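## Task

A loose microcentrifuge on the table already has four capped tubes in its rotor: red 2 mL, orange 2 mL, violet 0.5 mL and yellow 1.5 mL. From the loose rack next to it, move the blue-capped 1.5 mL tube in well A6 and the green-capped 0.5 mL tube in well A3 into empty rotor holes, each seated down to its cap. All six tubes, which differ only in cap and liquid, must then be balanced about the rotor axis: equal volumes facing each other, or three equal volumes at equal spacing. The four tubes already there must stay in their own holes, though the rotor may be turned. White-capped tubes must stay in their wells. Nothing counts as placed if only the robot is holding it at the end. Release both tubes and pull the hands away at the finish.

## Robot and tools

Robot: two arms, left_arm and right_arm, mounted facing each other across a table. Each carries an identical five-finger right hand (so the hands are not mirrored). Names do not refer to image sides.

Scene frame: origin on the table top halfway between the arm bases, z up, table at z = 0, left_arm base on the +y side. Reported positions are in metres, orientations as quaternions wxyz, velocities in m/s and rad/s.

Hand point: a point 0.05 m in front of the palm where index pad and thumb tip meet in a pinch. Its own axes: +z along straightened fingers (which extend 0.06-0.07 m past it), +y out of the palm, +x across the palm toward the little finger. A wrist bracket on the little-finger side protrudes and can strike objects.

The 28-number row (all values in [-1, 1], always all 28 even if one arm moves): left arm first, then right, each as dx, dy, dz, rx, ry, rz, then little, ring, middle, index, thumb_bend, thumb_turn, force_limit, speed. The six pose numbers are an offset, not an absolute pose, expressed in that hand point's own axes and measured from its pose in the latest result showing it (within one reply, later calls measure from where the robot is when they start). 1.0 equals 0.6 m of travel or 180 degrees; rx, ry, rz form a single rotation vector. Each row in a sequence is measured from that same base pose, not from the previous row. Zero offsets therefore send the arm back to the base pose; they are not a pause. Per step the command is clipped to 100 mm and 16 degrees from the measured pose.

Hand numbers are absolute targets: fingers and thumb_bend +1 straight, -1 fully curled; thumb_turn +1 beside the palm, -1 across in front of it. A pinch is about index -0.22, thumb_bend -0.75, thumb_turn -0.57. force_limit maps -1..+1 to roughly 0..10 N fingertip force (0..15 N for thumb motors); speed maps -1..+1 to nearly still..full (0.6 s full travel). For a gentle grip close at speed -0.9 or below. No number means 'unchanged': to keep a hand as is, resend its last eight numbers, or at first its hand_measured plus hand_force_limit and hand_speed.

Tools:
- execute_actions {actions, pictures}: actions is [] (just read state), one action {rows: 1-15 rows, steps up to 15, each step 1/30 s, last row repeated}, or one wait {steps: up to 300, counted from the last result, reply time included}.
- move {target, speed, stop_force}: target is one 28-number row as above; each hand point follows a straight path to its offset pose, both arms finishing together, 0.5-10 s. speed is m/s, 0.002-0.5 (default 0.25). stop_force, 9-40 N, one value for both arms, ends an arm's path when its wrist sensor feels that much extra push; use it with very low speed and no rotation, and leave it out when lifting off a surface already pressed. The result adds a 'move:' line: done, off_target, moving, held, fault or contact per arm, plus limits such as paced or held, and each hand point's distance to its target.
- wait {seconds 0-10}: lets time pass without new commands.
- zoom_image {camera, region [x0,y0,x1,y1]}: enlarged crop, up to 504x504 px, of cam_high, cam_low, cam_left_wrist or cam_right_wrist (each 672x504).
- show_instructions: reference images for the scene.
- finished_scene {scene}: ends and grades the current scene (1 or 2), irreversible.

Result lines: per-arm pose and velocity; Joint positions and torques (offset, noisy); Wrist force/torque in the end effector's axes (offset up to about 4 N, noise, saturates near 50 N); hand_measured, hand_stopped_by (moving, target, force, stalled, fault) and hand_load_n (positive when pushed open; a lost grip shows as loads near 0); 'Hand target' for the pose being driven to; 'pose unreachable' and HELD when the clearance check altered or blocked a command; MOTOR HOT from 70 °C.

Gripping: turn the thumb in front of the palm before reaching; a full-hand wrap fits 0.035-0.08 m objects. Fingers keep moving after an action until target or force limit, then lock. To squeeze harder, raise force_limit and send a further-closed target; to loosen, send a more open one.

Avoid: arms touching each other hard; pressing targets past contact (stiff arms fault at 150 N or joint torque limits: wrist 26.3 N m, others 141 N m, stopping the arm 10 s); fast contacts; dropping tubes or knocking anything, including the loose centrifuge or rack, off the table; disturbing white-capped or already-placed tubes. Large moves may end short, so check the reported pose. Holding loads heats motors. Time and effort affect quality; work efficiently and smoothly.

Each tool is called after "Emit:" in YAML: its name, and indented under it one key for each argument.

Reference images:

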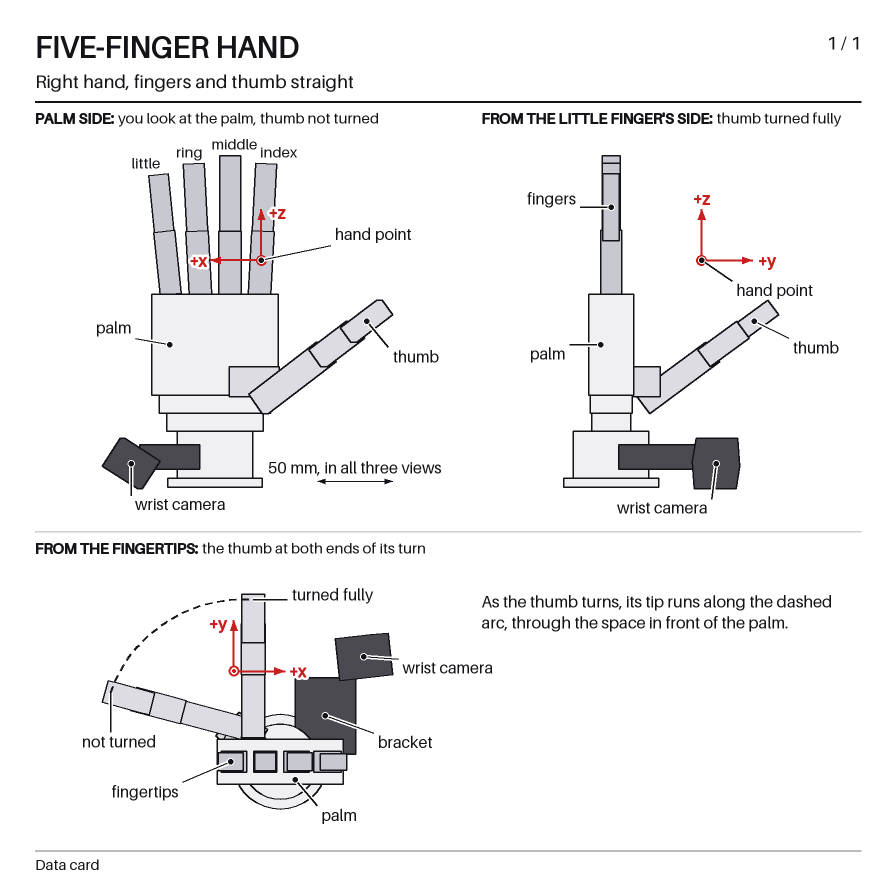

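## Session

Emit:
execute_actions:
  actions: []

Scene clock: 0.00 s of 7800.00 s.
left_arm: end_effector_position=(+0.2850, +0.5286, +0.4864) hand_measured=(+1.000, +1.000, +1.000, +1.000, +1.000, +1.000) hand_load_n=(+0.0, +0.0, +0.0, +0.0, +0.0, +0.0) hand_stopped_by=(target, target, target, target, target, target) hand_force_limit=0.00 hand_speed=-0.80 end_effector_quat_wxyz=(+0.007, +0.311, +0.950, -0.002) end_effector_velocity=(+0.000, -0.000, -0.000) end_effector_angular_velocity=(+0.000, +0.000, -0.000) | right_arm: end_effector_position=(+0.0657, -0.3135, +0.4767) hand_measured=(+1.000, +1.000, +1.000, +1.000, +1.000, +1.000) hand_load_n=(+0.0, +0.0, +0.0, +0.0, +0.0, +0.0) hand_stopped_by=(target, target, target, target, target, target) hand_force_limit=0.00 hand_speed=-0.80 end_effector_quat_wxyz=(-0.004, -0.364, +0.931, +0.014) end_effector_velocity=(-0.000, -0.000, +0.000) end_effector_angular_velocity=(-0.001, +0.001, -0.001)
Joint positions: left_arm=[ 0.537 -1.726  1.32   1.964  1.566 -1.883] | right_arm=[-1.193 -1.714  1.346  1.946  1.543 -1.878]
Joint velocities: left_arm=[-0.     0.001 -0.    -0.001 -0.     0.   ] | right_arm=[-0.001  0.     0.     0.001  0.001 -0.   ]
Joint torques (N m, as the arm reports them, + toward a larger angle): no reading
Motor temperatures (°C, as the motors report them): left_arm=[23 22 23 27 29 30] | right_arm=[22 20 23 29 29 36]
Wrist force (N, on the end effector, along its own x y z axes, offset not removed): no reading
Wrist torque (N m, same axes, about the end effector's origin, offset not removed): no reading
Hand target (left_arm): +0.285, +0.529, +0.486; +0.007, +0.311, +0.950, -0.002
Hand target (right_arm): +0.066, -0.314, +0.477; -0.004, -0.364, +0.931, +0.014

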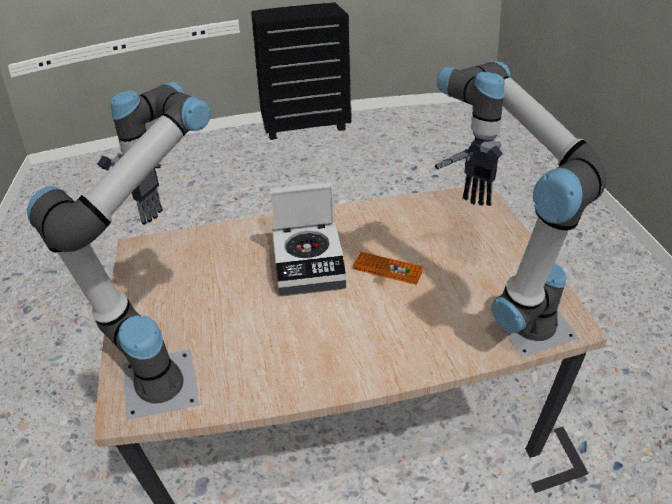

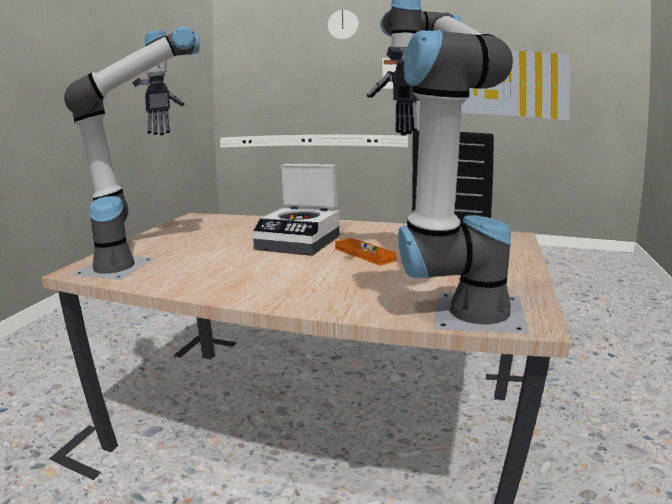

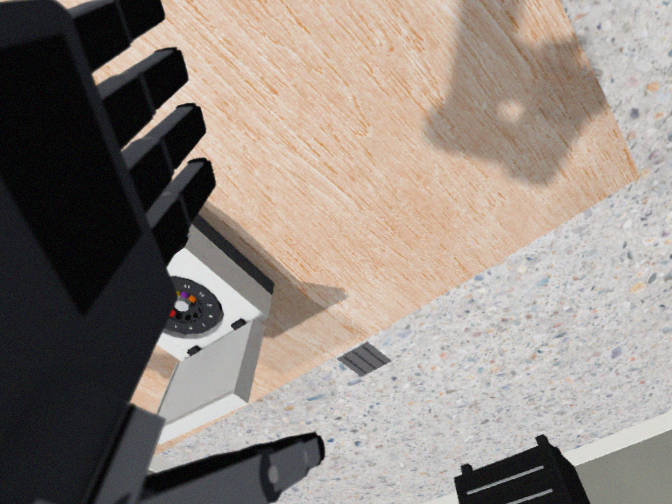

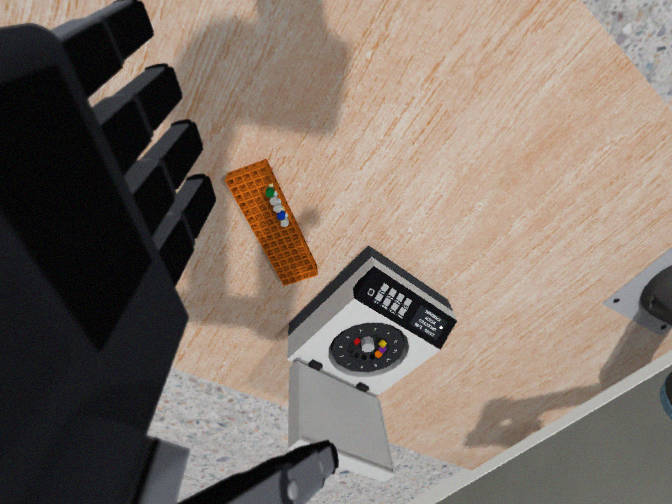

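Emit:
zoom_image:
  camera: "cam_right_wrist"
  region: [210, 140, 470, 400]

Emit:
zoom_image:
  camera: "cam_high"
  region: [250, 170, 440, 310]

Emit:
zoom_image:
  camera: "cam_low"
  region: [240, 150, 420, 280]

Region (210, 140, 470, 400) of cam_right_wrist's 672x504 image, scaled by 1.938, with more detail than that image has.

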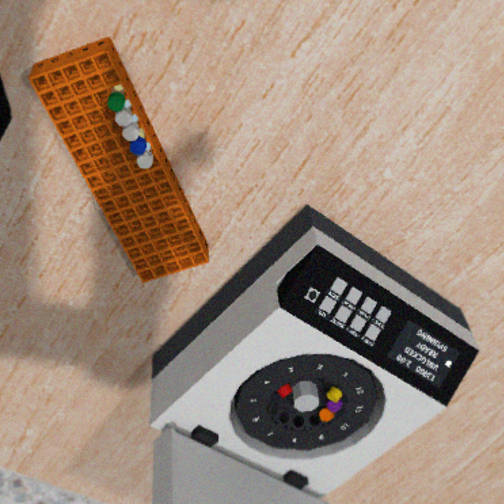

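Region (250, 170, 440, 310) of cam_high's 672x504 image, scaled by 2.653, with more detail than that image has; it fills the top 371 rows of this view, and the rest is white.

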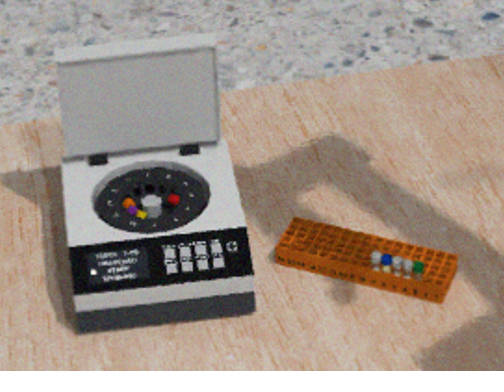

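Region (240, 150, 420, 280) of cam_low's 672x504 image, scaled by 2.800, with more detail than that image has.

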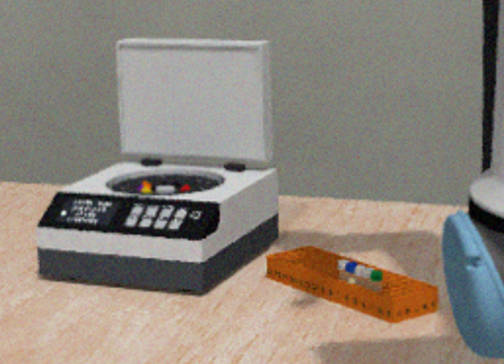

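Emit:
move:
  target: [0,0,0,0,0,0,1,1,1,1,1,1,0,-0.8, -0.2,-0.1,0.4,0,0,0,-1,-1,-1,-0.22,-0.75,-0.57,0,0.5]

Scene clock: 8.97 s of 7800.00 s.
left_arm: end_effector_position=(+0.2850, +0.5286, +0.4864) hand_measured=(+1.000, +1.000, +1.000, +1.000, +1.000, +1.000) hand_load_n=(+0.0, +0.0, +0.0, +0.0, +0.0, +0.0) hand_stopped_by=(target, target, target, target, target, target) hand_force_limit=0.00 hand_speed=-0.80 end_effector_quat_wxyz=(+0.007, +0.311, +0.950, -0.002) end_effector_velocity=(+0.000, -0.001, -0.000) end_effector_angular_velocity=(+0.001, +0.001, -0.000) | right_arm: end_effector_position=(+0.1903, -0.2712, +0.2354) hand_measured=(-1.000, -1.000, -1.000, -0.220, -0.748, -0.570) hand_load_n=(+0.0, +0.0, +0.0, +1.5, +1.5, +0.0) hand_stopped_by=(target, target, target, target, target, target) hand_force_limit=0.00 hand_speed=0.50 end_effector_quat_wxyz=(-0.004, -0.364, +0.931, +0.013) end_effector_velocity=(+0.001, +0.000, -0.001) end_effector_angular_velocity=(-0.001, +0.000, -0.001)
Joint positions: left_arm=[ 0.537 -1.726  1.32   1.964  1.566 -1.883] | right_arm=[-1.236 -1.449  1.711  1.317  1.544 -1.921]
Joint velocities: left_arm=[-0.001  0.002  0.    -0.    -0.    -0.   ] | right_arm=[-0.     0.004 -0.001 -0.002  0.001  0.001]
Joint torques (N m, as the arm reports them, + toward a larger angle): left_arm=[ -2.87  -4.86 -16.04   2.14  -0.11   0.23] | right_arm=[  6.17 -15.53 -16.56   0.35  -3.12   2.33]
Motor temperatures (°C, as the motors report them): left_arm=[23 22 23 27 29 30] | right_arm=[22 20 23 29 29 36]
Wrist force (N, on the end effector, along its own x y z axes, offset not removed): left_arm=[-1.0 4.1 2.0] | right_arm=[0.3 0.4 -1.3]
Wrist torque (N m, same axes, about the end effector's origin, offset not removed): left_arm=[0.39 0.13 0.10] | right_arm=[0.27 -0.13 0.24]
Hand target (left_arm): +0.285, +0.529, +0.486; +0.007, +0.311, +0.950, -0.002
Hand target (right_arm): +0.190, -0.271, +0.235; -0.004, -0.364, +0.931, +0.013
Off the commanded pose (left_arm): 0.000 m, 0 deg.
Off the commanded pose (right_arm): 0.000 m, 0 deg.
move: done

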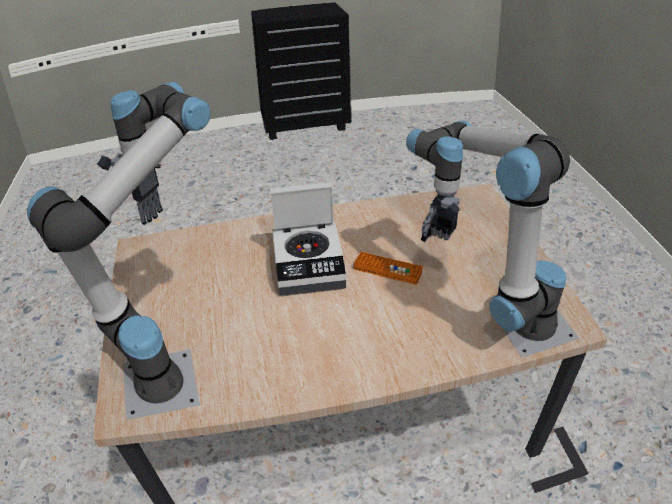

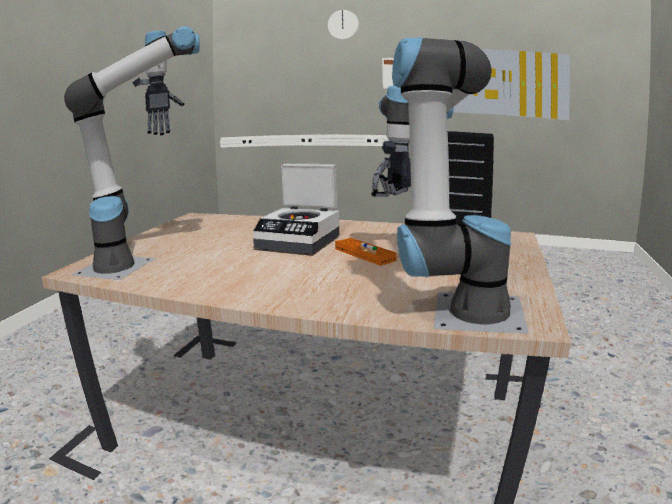

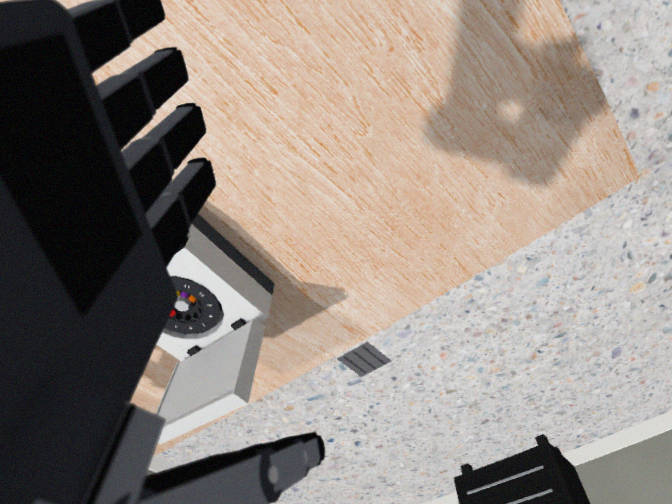

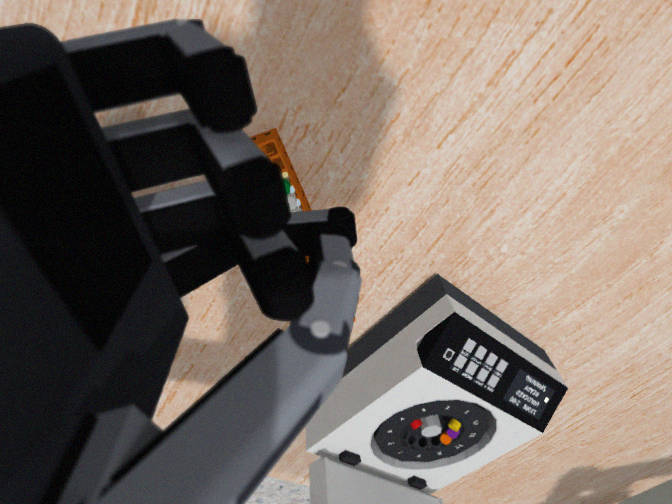

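Emit:
zoom_image:
  camera: "cam_low"
  region: [350, 130, 430, 210]

Emit:
zoom_image:
  camera: "cam_right_wrist"
  region: [360, 380, 520, 490]

Region (350, 130, 430, 210) of cam_low's 672x504 image, scaled by 6.300, with more detail than that image has.

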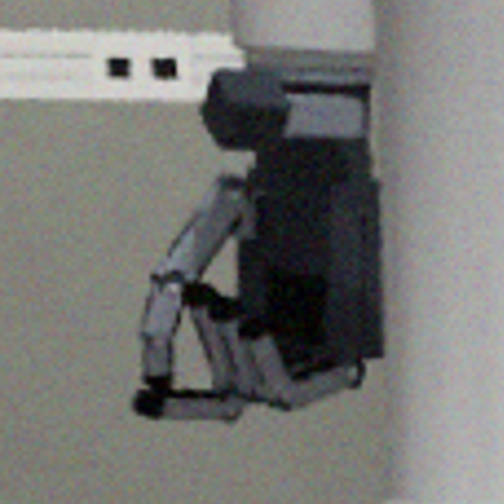

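Region (360, 380, 520, 490) of cam_right_wrist's 672x504 image, scaled by 3.150, with more detail than that image has; it fills the top 346 rows of this view, and the rest is white.

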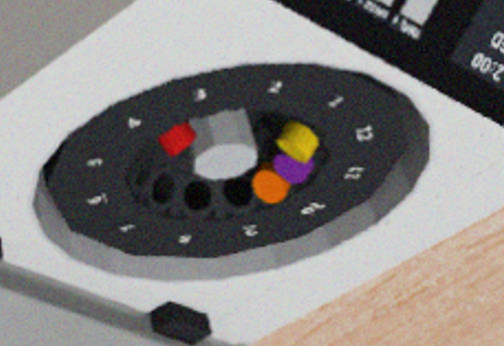

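Emit:
move:
  target: [0,0,0,0,0,0,1,1,1,1,1,1,0,-0.8, 0,0,0,0,0,0.893,-1,-1,-1,0.15,-0.75,-0.57,0,0.5]
  speed: 0.5

Emit:
move:
  target: [0,0,0,0,0,0,1,1,1,1,1,1,0,-0.8, 0.06,0.08,0.13,0.4,0,0,-1,-1,-1,0.15,-0.75,-0.57,0,0.5]
  speed: 0.4

Scene clock: 20.30 s of 7800.00 s.
left_arm: end_effector_position=(+0.2850, +0.5286, +0.4864) hand_measured=(+1.000, +1.000, +1.000, +1.000, +1.000, +1.000) hand_load_n=(+0.0, +0.0, +0.0, +0.0, +0.0, +0.0) hand_stopped_by=(target, target, target, target, target, target) hand_force_limit=0.00 hand_speed=-0.80 end_effector_quat_wxyz=(+0.007, +0.311, +0.950, -0.002) end_effector_velocity=(+0.000, -0.000, +0.000) end_effector_angular_velocity=(-0.002, -0.001, -0.001) | right_arm: end_effector_position=(+0.1903, -0.2711, +0.2354) hand_measured=(-1.000, -1.000, -1.000, +0.150, -0.748, -0.570) hand_load_n=(+0.0, +0.0, +0.0, +0.0, +0.0, +0.0) hand_stopped_by=(target, target, target, target, target, target) hand_force_limit=0.00 hand_speed=0.50 end_effector_quat_wxyz=(-0.015, +0.857, +0.515, -0.002) end_effector_velocity=(-0.000, -0.000, +0.000) end_effector_angular_velocity=(-0.003, +0.000, -0.010)
Joint positions: left_arm=[ 0.537 -1.726  1.32   1.964  1.566 -1.883] | right_arm=[-0.872 -1.297  1.513  1.352  1.542  1.247]
Joint velocities: left_arm=[-0.    -0.    -0.    -0.001  0.     0.   ] | right_arm=[ 0.001  0.002 -0.002  0.002  0.002  0.011]
Joint torques (N m, as the arm reports them, + toward a larger angle): left_arm=[ -2.77  -5.89 -15.08   2.21   0.08   0.09] | right_arm=[  6.59 -20.39 -30.74   4.64   2.24   2.17]
Motor temperatures (°C, as the motors report them): left_arm=[23 22 23 27 29 30] | right_arm=[22 20 23 29 29 36]
Wrist force (N, on the end effector, along its own x y z axes, offset not removed): left_arm=[-0.2 4.2 -0.8] | right_arm=[0.5 2.3 -3.0]
Wrist torque (N m, same axes, about the end effector's origin, offset not removed): left_arm=[0.58 0.05 0.14] | right_arm=[0.49 -0.03 0.37]
Hand target (left_arm): +0.285, +0.529, +0.486; +0.007, +0.311, +0.950, -0.002
Hand target (right_arm): +0.190, -0.271, +0.235; -0.014, +0.857, +0.514, -0.002
Off the commanded pose (left_arm): 0.000 m, 0 deg.
Off the commanded pose (right_arm): 0.000 m, 0 deg.
move: done

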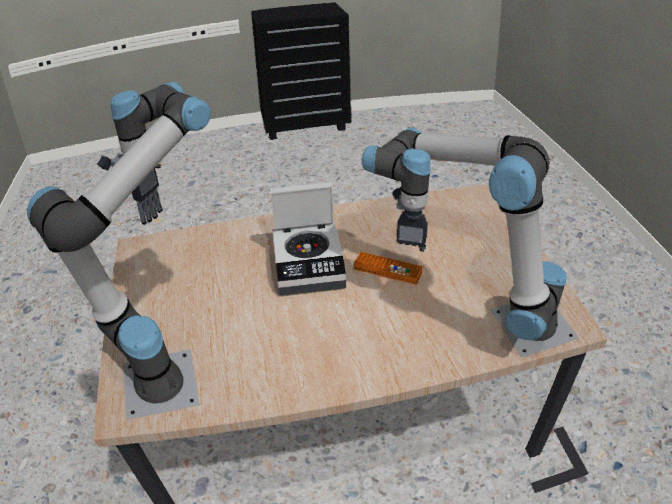

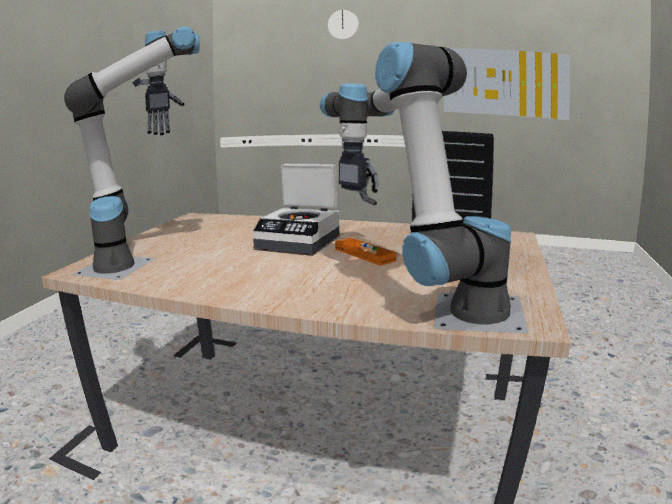

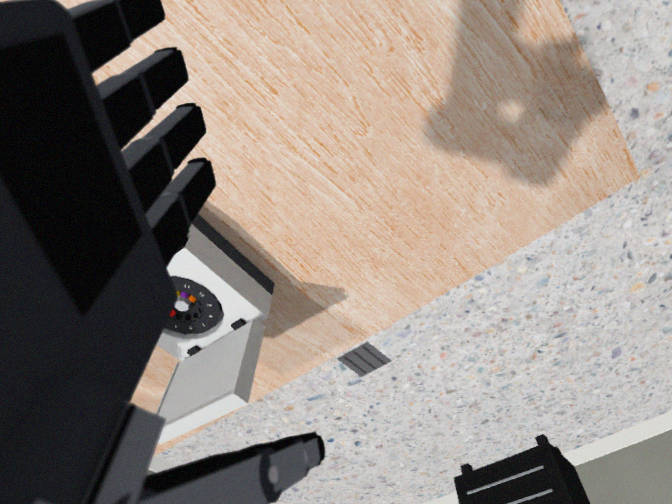

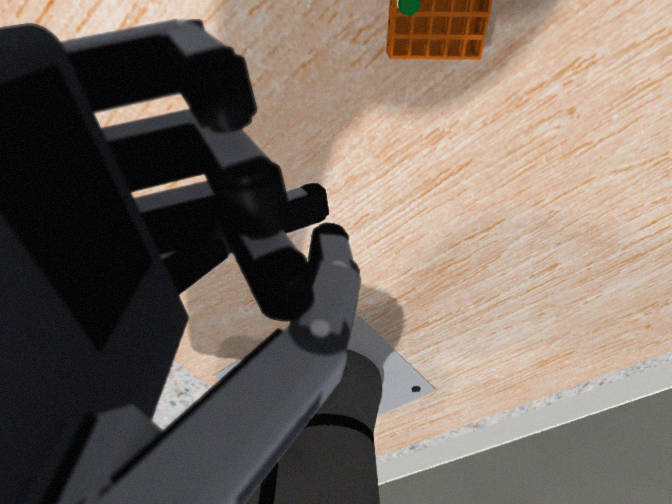

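Scene clock: 22.47 s of 7800.00 s.
left_arm: end_effector_position=(+0.2850, +0.5286, +0.4864) hand_measured=(+1.000, +1.000, +1.000, +1.000, +1.000, +1.000) hand_load_n=(+0.0, +0.0, +0.0, +0.0, +0.0, +0.0) hand_stopped_by=(target, target, target, target, target, target) hand_force_limit=0.00 hand_speed=-0.80 end_effector_quat_wxyz=(+0.007, +0.311, +0.950, -0.002) end_effector_velocity=(+0.000, -0.001, -0.000) end_effector_angular_velocity=(+0.000, +0.000, -0.003) | right_arm: end_effector_position=(+0.2482, -0.2603, +0.1562) hand_measured=(-1.000, -1.000, -1.000, +0.150, -0.748, -0.570) hand_load_n=(+0.0, +0.0, +0.0, +0.0, +0.0, +0.0) hand_stopped_by=(target, target, target, target, target, target) hand_force_limit=0.00 hand_speed=0.50 end_effector_quat_wxyz=(-0.515, +0.686, +0.415, -0.303) end_effector_velocity=(+0.001, -0.001, -0.001) end_effector_angular_velocity=(+0.004, +0.008, +0.002)
Joint positions: left_arm=[ 0.537 -1.726  1.32   1.964  1.566 -1.883] | right_arm=[-1.403 -0.793  1.56   1.997  0.885  0.234]
Joint velocities: left_arm=[-0.002  0.     0.001 -0.    -0.     0.001] | right_arm=[-0.003  0.005  0.001  0.007  0.002 -0.01 ]
Joint torques (N m, as the arm reports them, + toward a larger angle): left_arm=[ -4.69  -5.01 -14.8    2.13   0.    -0.03] | right_arm=[ -8.97 -35.07  -0.24   4.31   2.02  -2.13]
Motor temperatures (°C, as the motors report them): left_arm=[23 22 23 27 29 30] | right_arm=[22 20 23 29 29 36]
Wrist force (N, on the end effector, along its own x y z axes, offset not removed): left_arm=[2.8 1.9 1.9] | right_arm=[3.5 1.3 -3.1]
Wrist torque (N m, same axes, about the end effector's origin, offset not removed): left_arm=[0.09 -0.43 0.24] | right_arm=[0.38 -0.35 0.42]
Hand target (left_arm): +0.285, +0.529, +0.486; +0.007, +0.311, +0.950, -0.002
Hand target (right_arm): +0.248, -0.260, +0.156; -0.515, +0.685, +0.415, -0.304
Off the commanded pose (left_arm): 0.000 m, 0 deg.
Off the commanded pose (right_arm): 0.000 m, 0 deg.
move: done

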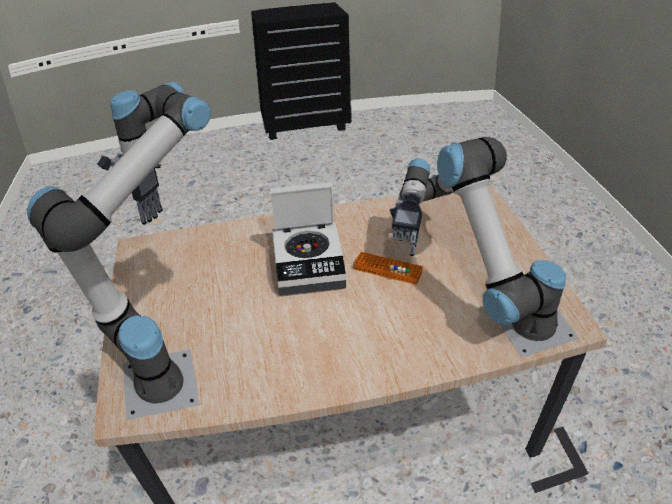

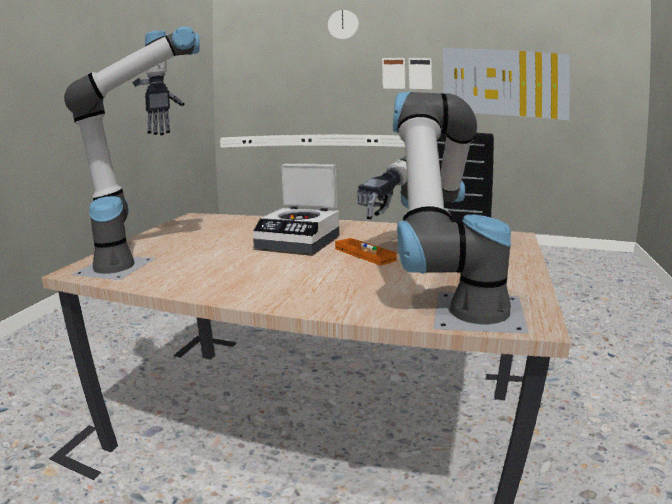

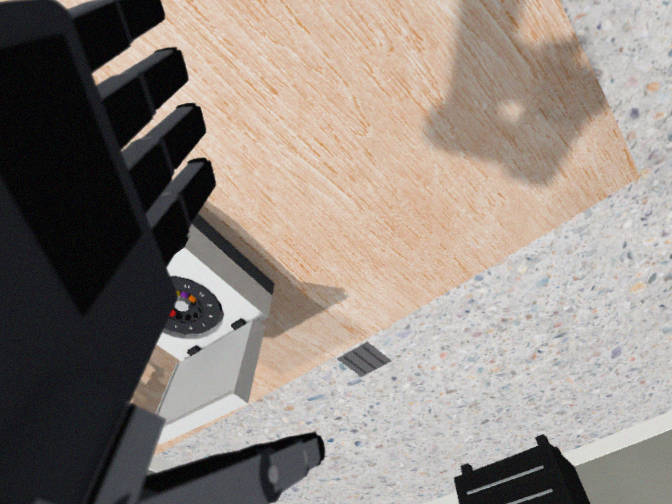

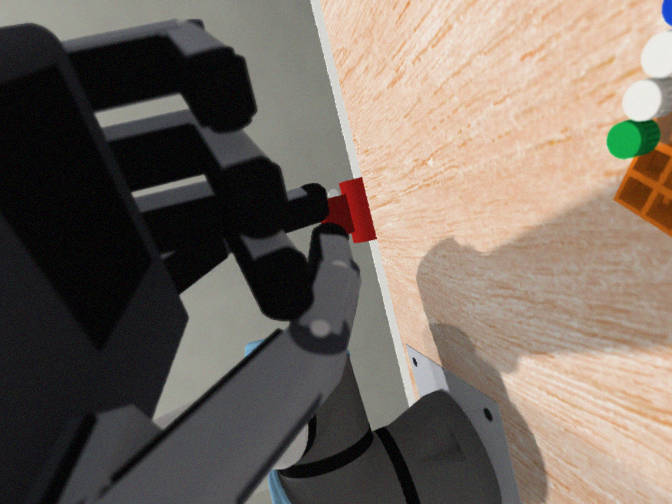

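Emit:
move:
  target: [0,0,0,0,0,0,1,1,1,1,1,1,0,-0.8, 0.06,0.125,-0.015,0,0,0,-1,-1,-1,0.15,-0.75,-0.57,0,0.5]

Scene clock: 24.93 s of 7800.00 s.
left_arm: end_effector_position=(+0.2850, +0.5286, +0.4864) hand_measured=(+1.000, +1.000, +1.000, +1.000, +1.000, +1.000) hand_load_n=(+0.0, +0.0, +0.0, +0.0, +0.0, +0.0) hand_stopped_by=(target, target, target, target, target, target) hand_force_limit=0.00 hand_speed=-0.80 end_effector_quat_wxyz=(+0.007, +0.311, +0.950, -0.002) end_effector_velocity=(+0.000, -0.000, -0.000) end_effector_angular_velocity=(+0.001, +0.001, -0.001) | right_arm: end_effector_position=(+0.2919, -0.2421, +0.0874) hand_measured=(-1.000, -1.000, -1.000, +0.150, -0.748, -0.570) hand_load_n=(+0.0, +0.0, +0.0, +0.0, +0.0, +0.0) hand_stopped_by=(target, target, target, target, target, target) hand_force_limit=0.00 hand_speed=0.50 end_effector_quat_wxyz=(-0.515, +0.686, +0.415, -0.303) end_effector_velocity=(+0.001, +0.001, -0.001) end_effector_angular_velocity=(-0.000, +0.000, +0.001)
Joint positions: left_arm=[ 0.537 -1.726  1.32   1.964  1.566 -1.883] | right_arm=[-1.389 -0.596  1.38   1.976  0.873  0.24 ]
Joint velocities: left_arm=[-0.     0.001  0.    -0.     0.     0.001] | right_arm=[ 0.001  0.005 -0.007  0.002 -0.     0.   ]
Joint torques (N m, as the arm reports them, + toward a larger angle): left_arm=[ -4.76  -5.33 -14.84   2.02  -0.11   0.07] | right_arm=[  5.68 -39.78 -24.31   4.33  -3.38   2.35]
Motor temperatures (°C, as the motors report them): left_arm=[23 22 23 27 29 30] | right_arm=[22 20 23 29 29 36]
Wrist force (N, on the end effector, along its own x y z axes, offset not removed): left_arm=[0.6 2.2 -0.1] | right_arm=[4.5 2.4 -1.4]
Wrist torque (N m, same axes, about the end effector's origin, offset not removed): left_arm=[0.36 -0.25 0.10] | right_arm=[0.54 -0.73 0.29]
Hand target (left_arm): +0.285, +0.529, +0.486; +0.007, +0.311, +0.950, -0.002
Hand target (right_arm): +0.292, -0.242, +0.087; -0.515, +0.686, +0.415, -0.303
Off the commanded pose (left_arm): 0.000 m, 0 deg.
Off the commanded pose (right_arm): 0.000 m, 0 deg.
move: done

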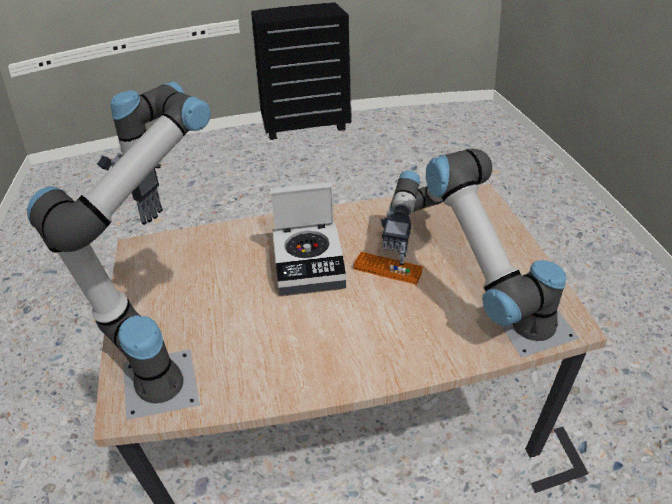

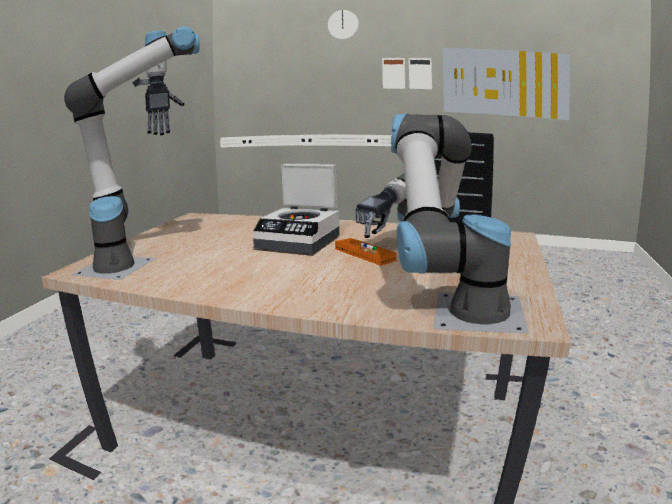

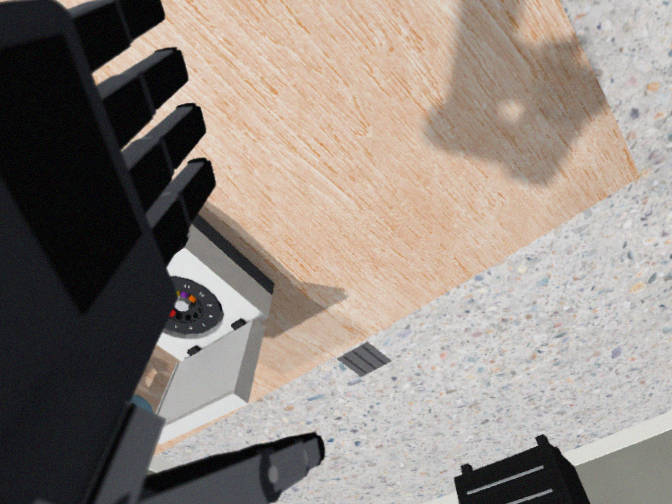

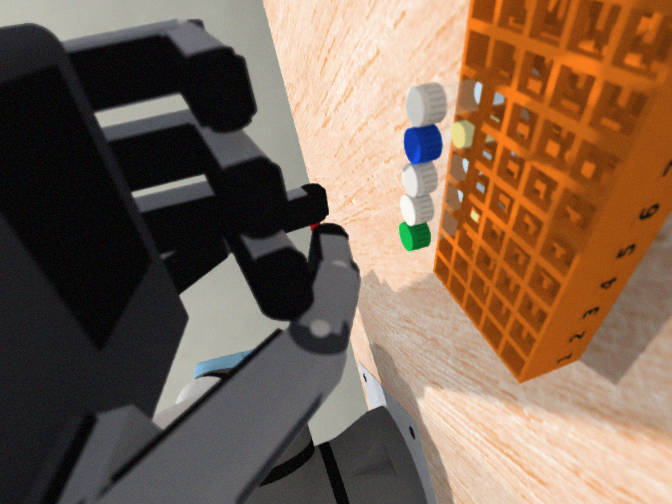

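Emit:
move:
  target: [0,0,0,0,0,0,1,1,1,1,1,1,0,-0.8, -0.047,0.0277,0.04,0,0.0426,0.0127,-1,-1,-1,0.15,-0.75,-0.57,0,0.5]
  speed: 0.1

Emit:
zoom_image:
  camera: "cam_right_wrist"
  region: [260, 120, 480, 320]

Emit:
zoom_image:
  camera: "cam_high"
  region: [370, 220, 440, 290]

Emit:
zoom_image:
  camera: "cam_low"
  region: [340, 200, 410, 270]

Scene clock: 31.07 s of 7800.00 s.
left_arm: end_effector_position=(+0.2850, +0.5286, +0.4864) hand_measured=(+1.000, +1.000, +1.000, +1.000, +1.000, +1.000) hand_load_n=(+0.0, +0.0, +0.0, +0.0, +0.0, +0.0) hand_stopped_by=(target, target, target, target, target, target) hand_force_limit=0.00 hand_speed=-0.80 end_effector_quat_wxyz=(+0.007, +0.311, +0.950, -0.002) end_effector_velocity=(-0.000, +0.000, -0.000) end_effector_angular_velocity=(+0.001, +0.001, +0.001) | right_arm: end_effector_position=(+0.2627, -0.2581, +0.0644) hand_measured=(-1.000, -1.000, -1.000, +0.150, -0.748, -0.570) hand_load_n=(+0.0, +0.0, +0.0, +0.0, +0.0, +0.0) hand_stopped_by=(target, target, target, target, target, target) hand_force_limit=0.00 hand_speed=0.50 end_effector_quat_wxyz=(-0.535, +0.713, +0.366, -0.267) end_effector_velocity=(-0.001, -0.000, -0.001) end_effector_angular_velocity=(+0.001, -0.002, -0.007)
Joint positions: left_arm=[ 0.537 -1.726  1.32   1.964  1.566 -1.883] | right_arm=[-1.451 -0.643  1.577  1.801  0.801  0.279]
Joint velocities: left_arm=[ 0.001 -0.     0.001  0.001  0.     0.   ] | right_arm=[-0.002 -0.002  0.007 -0.009 -0.005  0.002]
Joint torques (N m, as the arm reports them, + toward a larger angle): left_arm=[ -4.41  -4.78 -14.72   1.99  -0.1   -0.12] | right_arm=[ -9.83 -50.06   0.9   -0.12  -3.36   2.36]
Motor temperatures (°C, as the motors report them): left_arm=[23 22 23 27 29 30] | right_arm=[22 20 23 29 29 36]
Wrist force (N, on the end effector, along its own x y z axes, offset not removed): left_arm=[1.1 0.5 1.8] | right_arm=[1.3 1.9 1.0]
Wrist torque (N m, same axes, about the end effector's origin, offset not removed): left_arm=[-0.05 -0.29 0.04] | right_arm=[0.15 -0.14 0.40]
Hand target (left_arm): +0.285, +0.529, +0.486; +0.007, +0.311, +0.950, -0.002
Hand target (right_arm): +0.263, -0.258, +0.064; -0.535, +0.713, +0.366, -0.267
Off the commanded pose (left_arm): 0.000 m, 0 deg.
Off the commanded pose (right_arm): 0.000 m, 0 deg.
move: done

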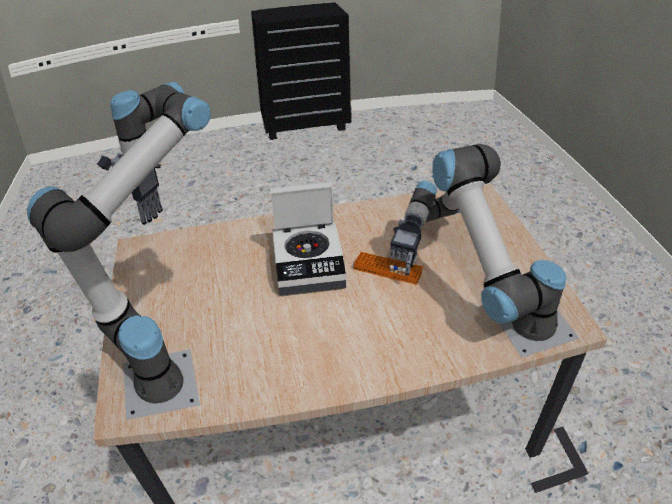

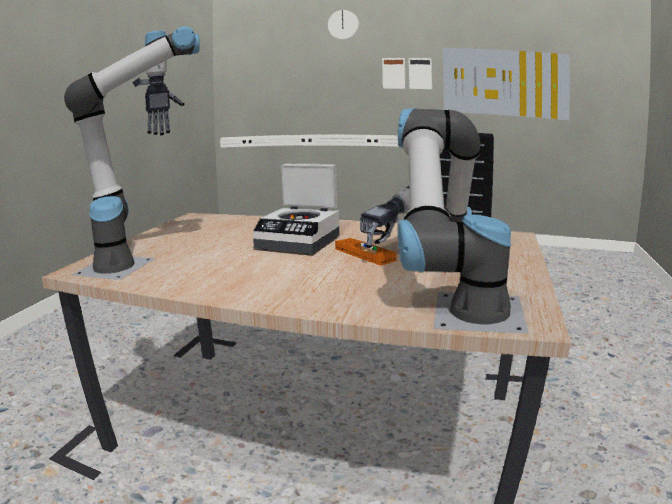

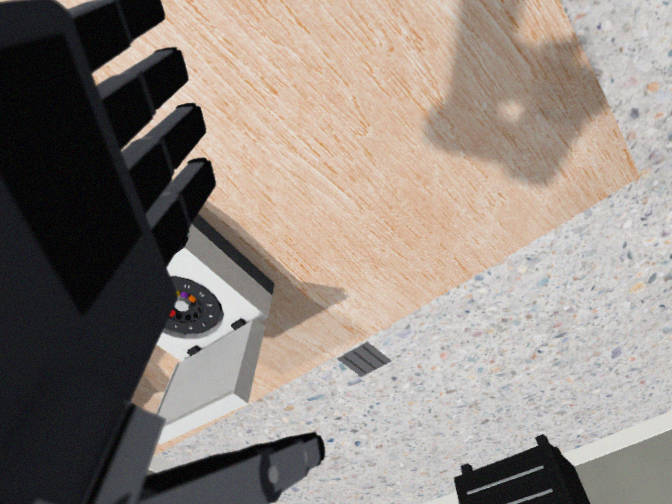

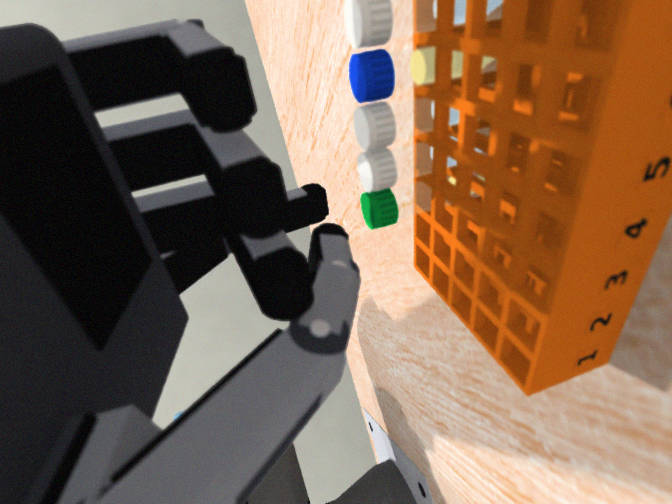

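Region (260, 120, 480, 320) of cam_right_wrist's 672x504 image, scaled by 2.291, with more detail than that image has; it fills the top 458 rows of this view, and the rest is white.

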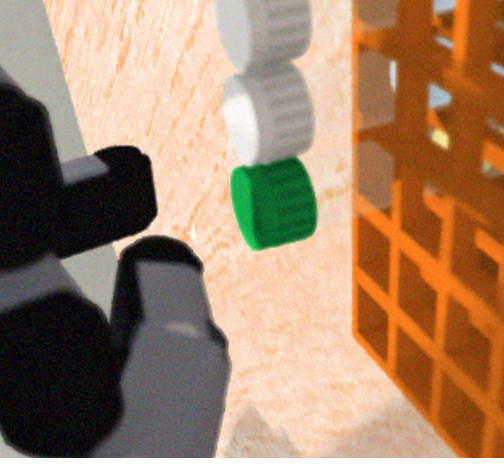

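Region (370, 220, 440, 290) of cam_high's 672x504 image, scaled by 7.200, with more detail than that image has.

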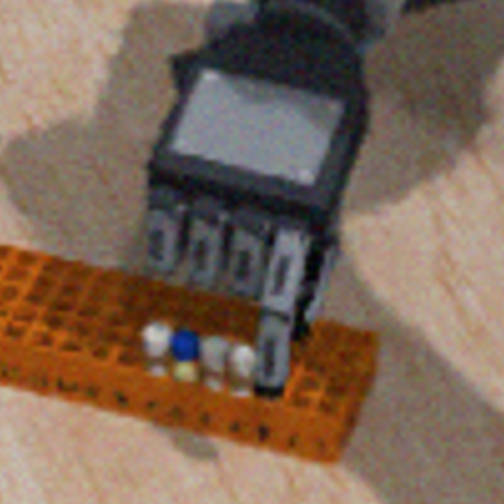

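Region (340, 200, 410, 270) of cam_low's 672x504 image, scaled by 7.200, with more detail than that image has.

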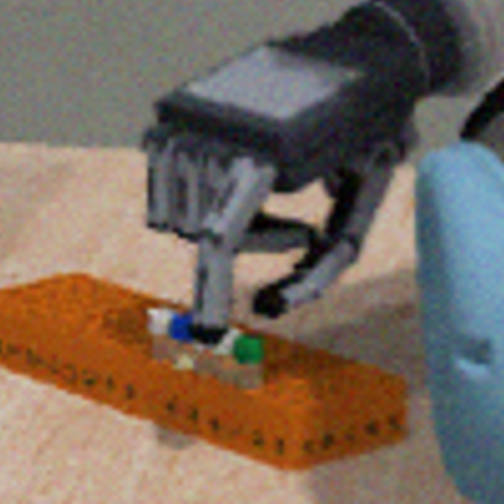

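Emit:
move:
  target: [0,0,0,0,0,0,1,1,1,1,1,1,0,-0.8, 0,0.0303,0.009,0,0,0,-1,-1,-1,0.15,-0.75,-0.57,0,0.5]
  speed: 0.04

Emit:
zoom_image:
  camera: "cam_right_wrist"
  region: [240, 120, 460, 320]

Emit:
zoom_image:
  camera: "cam_low"
  region: [340, 210, 400, 270]

Scene clock: 33.70 s of 7800.00 s.
left_arm: end_effector_position=(+0.2850, +0.5286, +0.4864) hand_measured=(+1.000, +1.000, +1.000, +1.000, +1.000, +1.000) hand_load_n=(+0.0, +0.0, +0.0, +0.0, +0.0, +0.0) hand_stopped_by=(target, target, target, target, target, target) hand_force_limit=0.00 hand_speed=-0.80 end_effector_quat_wxyz=(+0.007, +0.311, +0.950, -0.002) end_effector_velocity=(-0.000, -0.000, +0.000) end_effector_angular_velocity=(-0.000, -0.000, +0.000) | right_arm: end_effector_position=(+0.2628, -0.2580, +0.0456) hand_measured=(-1.000, -1.000, -1.000, +0.150, -0.748, -0.570) hand_load_n=(+0.0, +0.0, +0.0, +0.0, +0.0, +0.0) hand_stopped_by=(target, target, target, target, target, target) hand_force_limit=0.00 hand_speed=0.50 end_effector_quat_wxyz=(-0.535, +0.713, +0.366, -0.267) end_effector_velocity=(+0.000, -0.000, -0.002) end_effector_angular_velocity=(-0.001, -0.001, +0.002)
Joint positions: left_arm=[ 0.537 -1.726  1.32   1.964  1.566 -1.883] | right_arm=[-1.451 -0.607  1.569  1.773  0.801  0.279]
Joint velocities: left_arm=[-0.001 -0.    -0.001  0.     0.    -0.001] | right_arm=[ 0.     0.003 -0.002 -0.002  0.002  0.   ]
Joint torques (N m, as the arm reports them, + toward a larger angle): left_arm=[ -2.95  -4.95 -15.21   2.17  -0.14  -0.02] | right_arm=[  5.6  -36.22 -21.9    0.03  -1.12   0.19]
Motor temperatures (°C, as the motors report them): left_arm=[23 22 23 27 29 30] | right_arm=[22 20 23 29 29 36]
Wrist force (N, on the end effector, along its own x y z axes, offset not removed): left_arm=[1.7 3.3 2.3] | right_arm=[0.7 2.8 -3.3]
Wrist torque (N m, same axes, about the end effector's origin, offset not removed): left_arm=[0.37 -0.33 0.19] | right_arm=[0.62 0.04 0.40]
Hand target (left_arm): +0.285, +0.529, +0.486; +0.007, +0.311, +0.950, -0.002
Hand target (right_arm): +0.263, -0.258, +0.045; -0.535, +0.713, +0.366, -0.267
Off the commanded pose (left_arm): 0.000 m, 0 deg.
Off the commanded pose (right_arm): 0.000 m, 0 deg.
move: done

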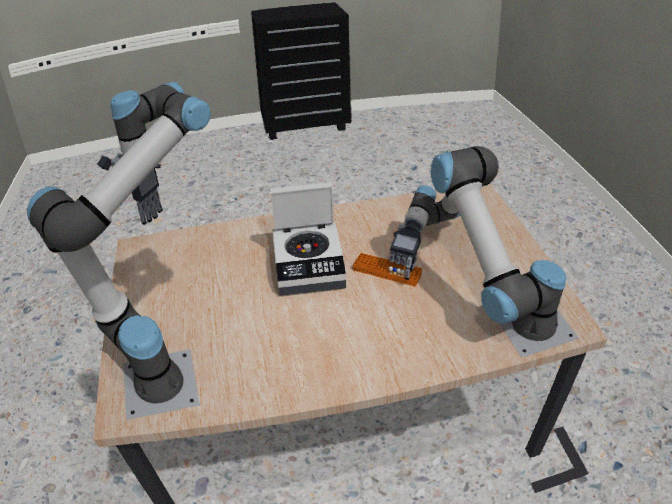

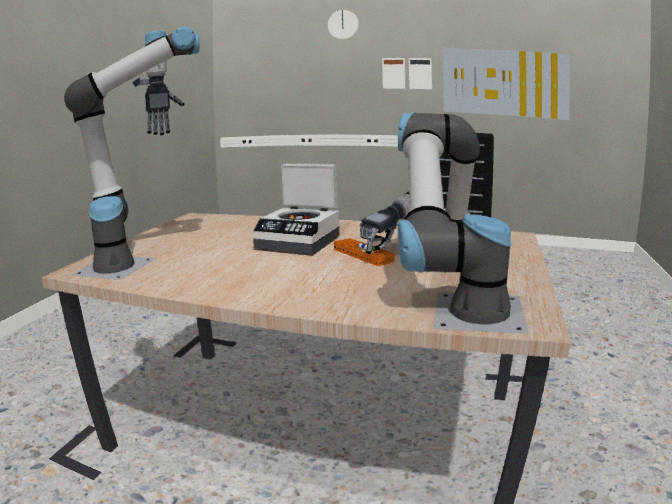

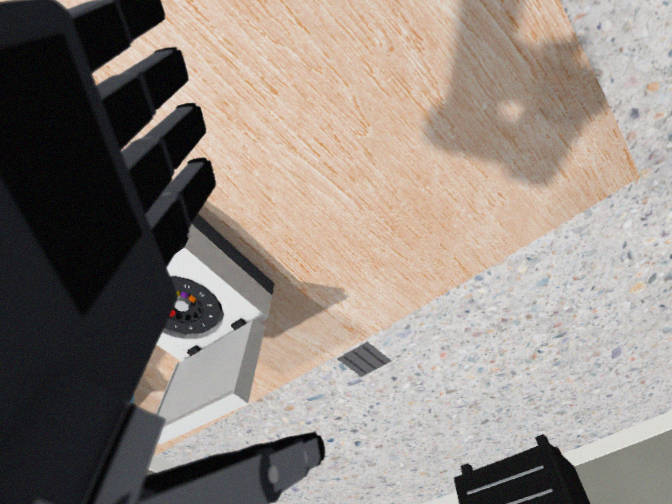

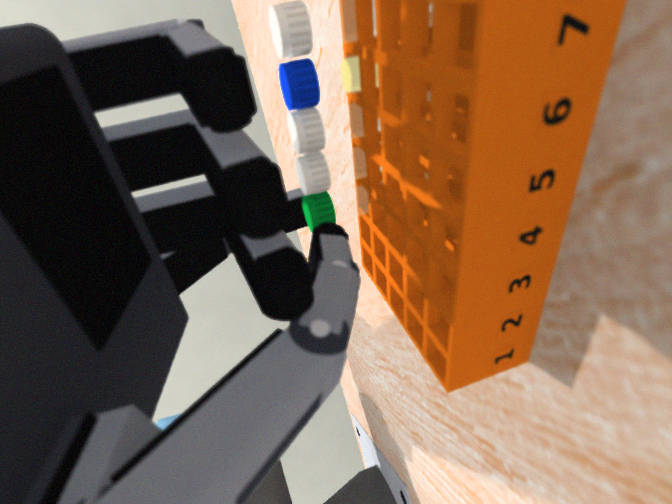

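Region (240, 120, 460, 320) of cam_right_wrist's 672x504 image, scaled by 2.291, with more detail than that image has; it fills the top 458 rows of this view, and the rest is white.

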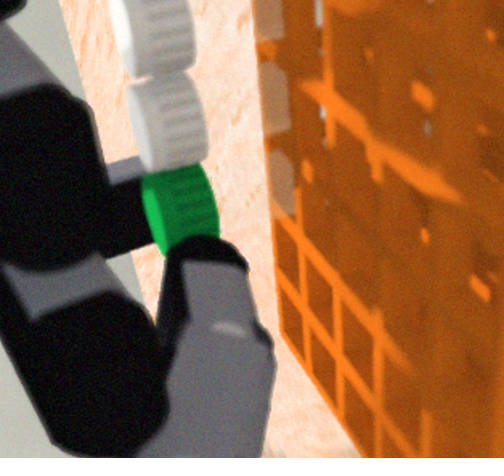

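Region (340, 210, 400, 270) of cam_low's 672x504 image, scaled by 8.400, with more detail than that image has.

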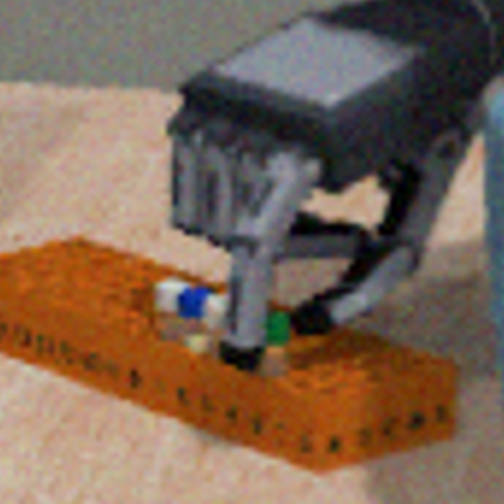

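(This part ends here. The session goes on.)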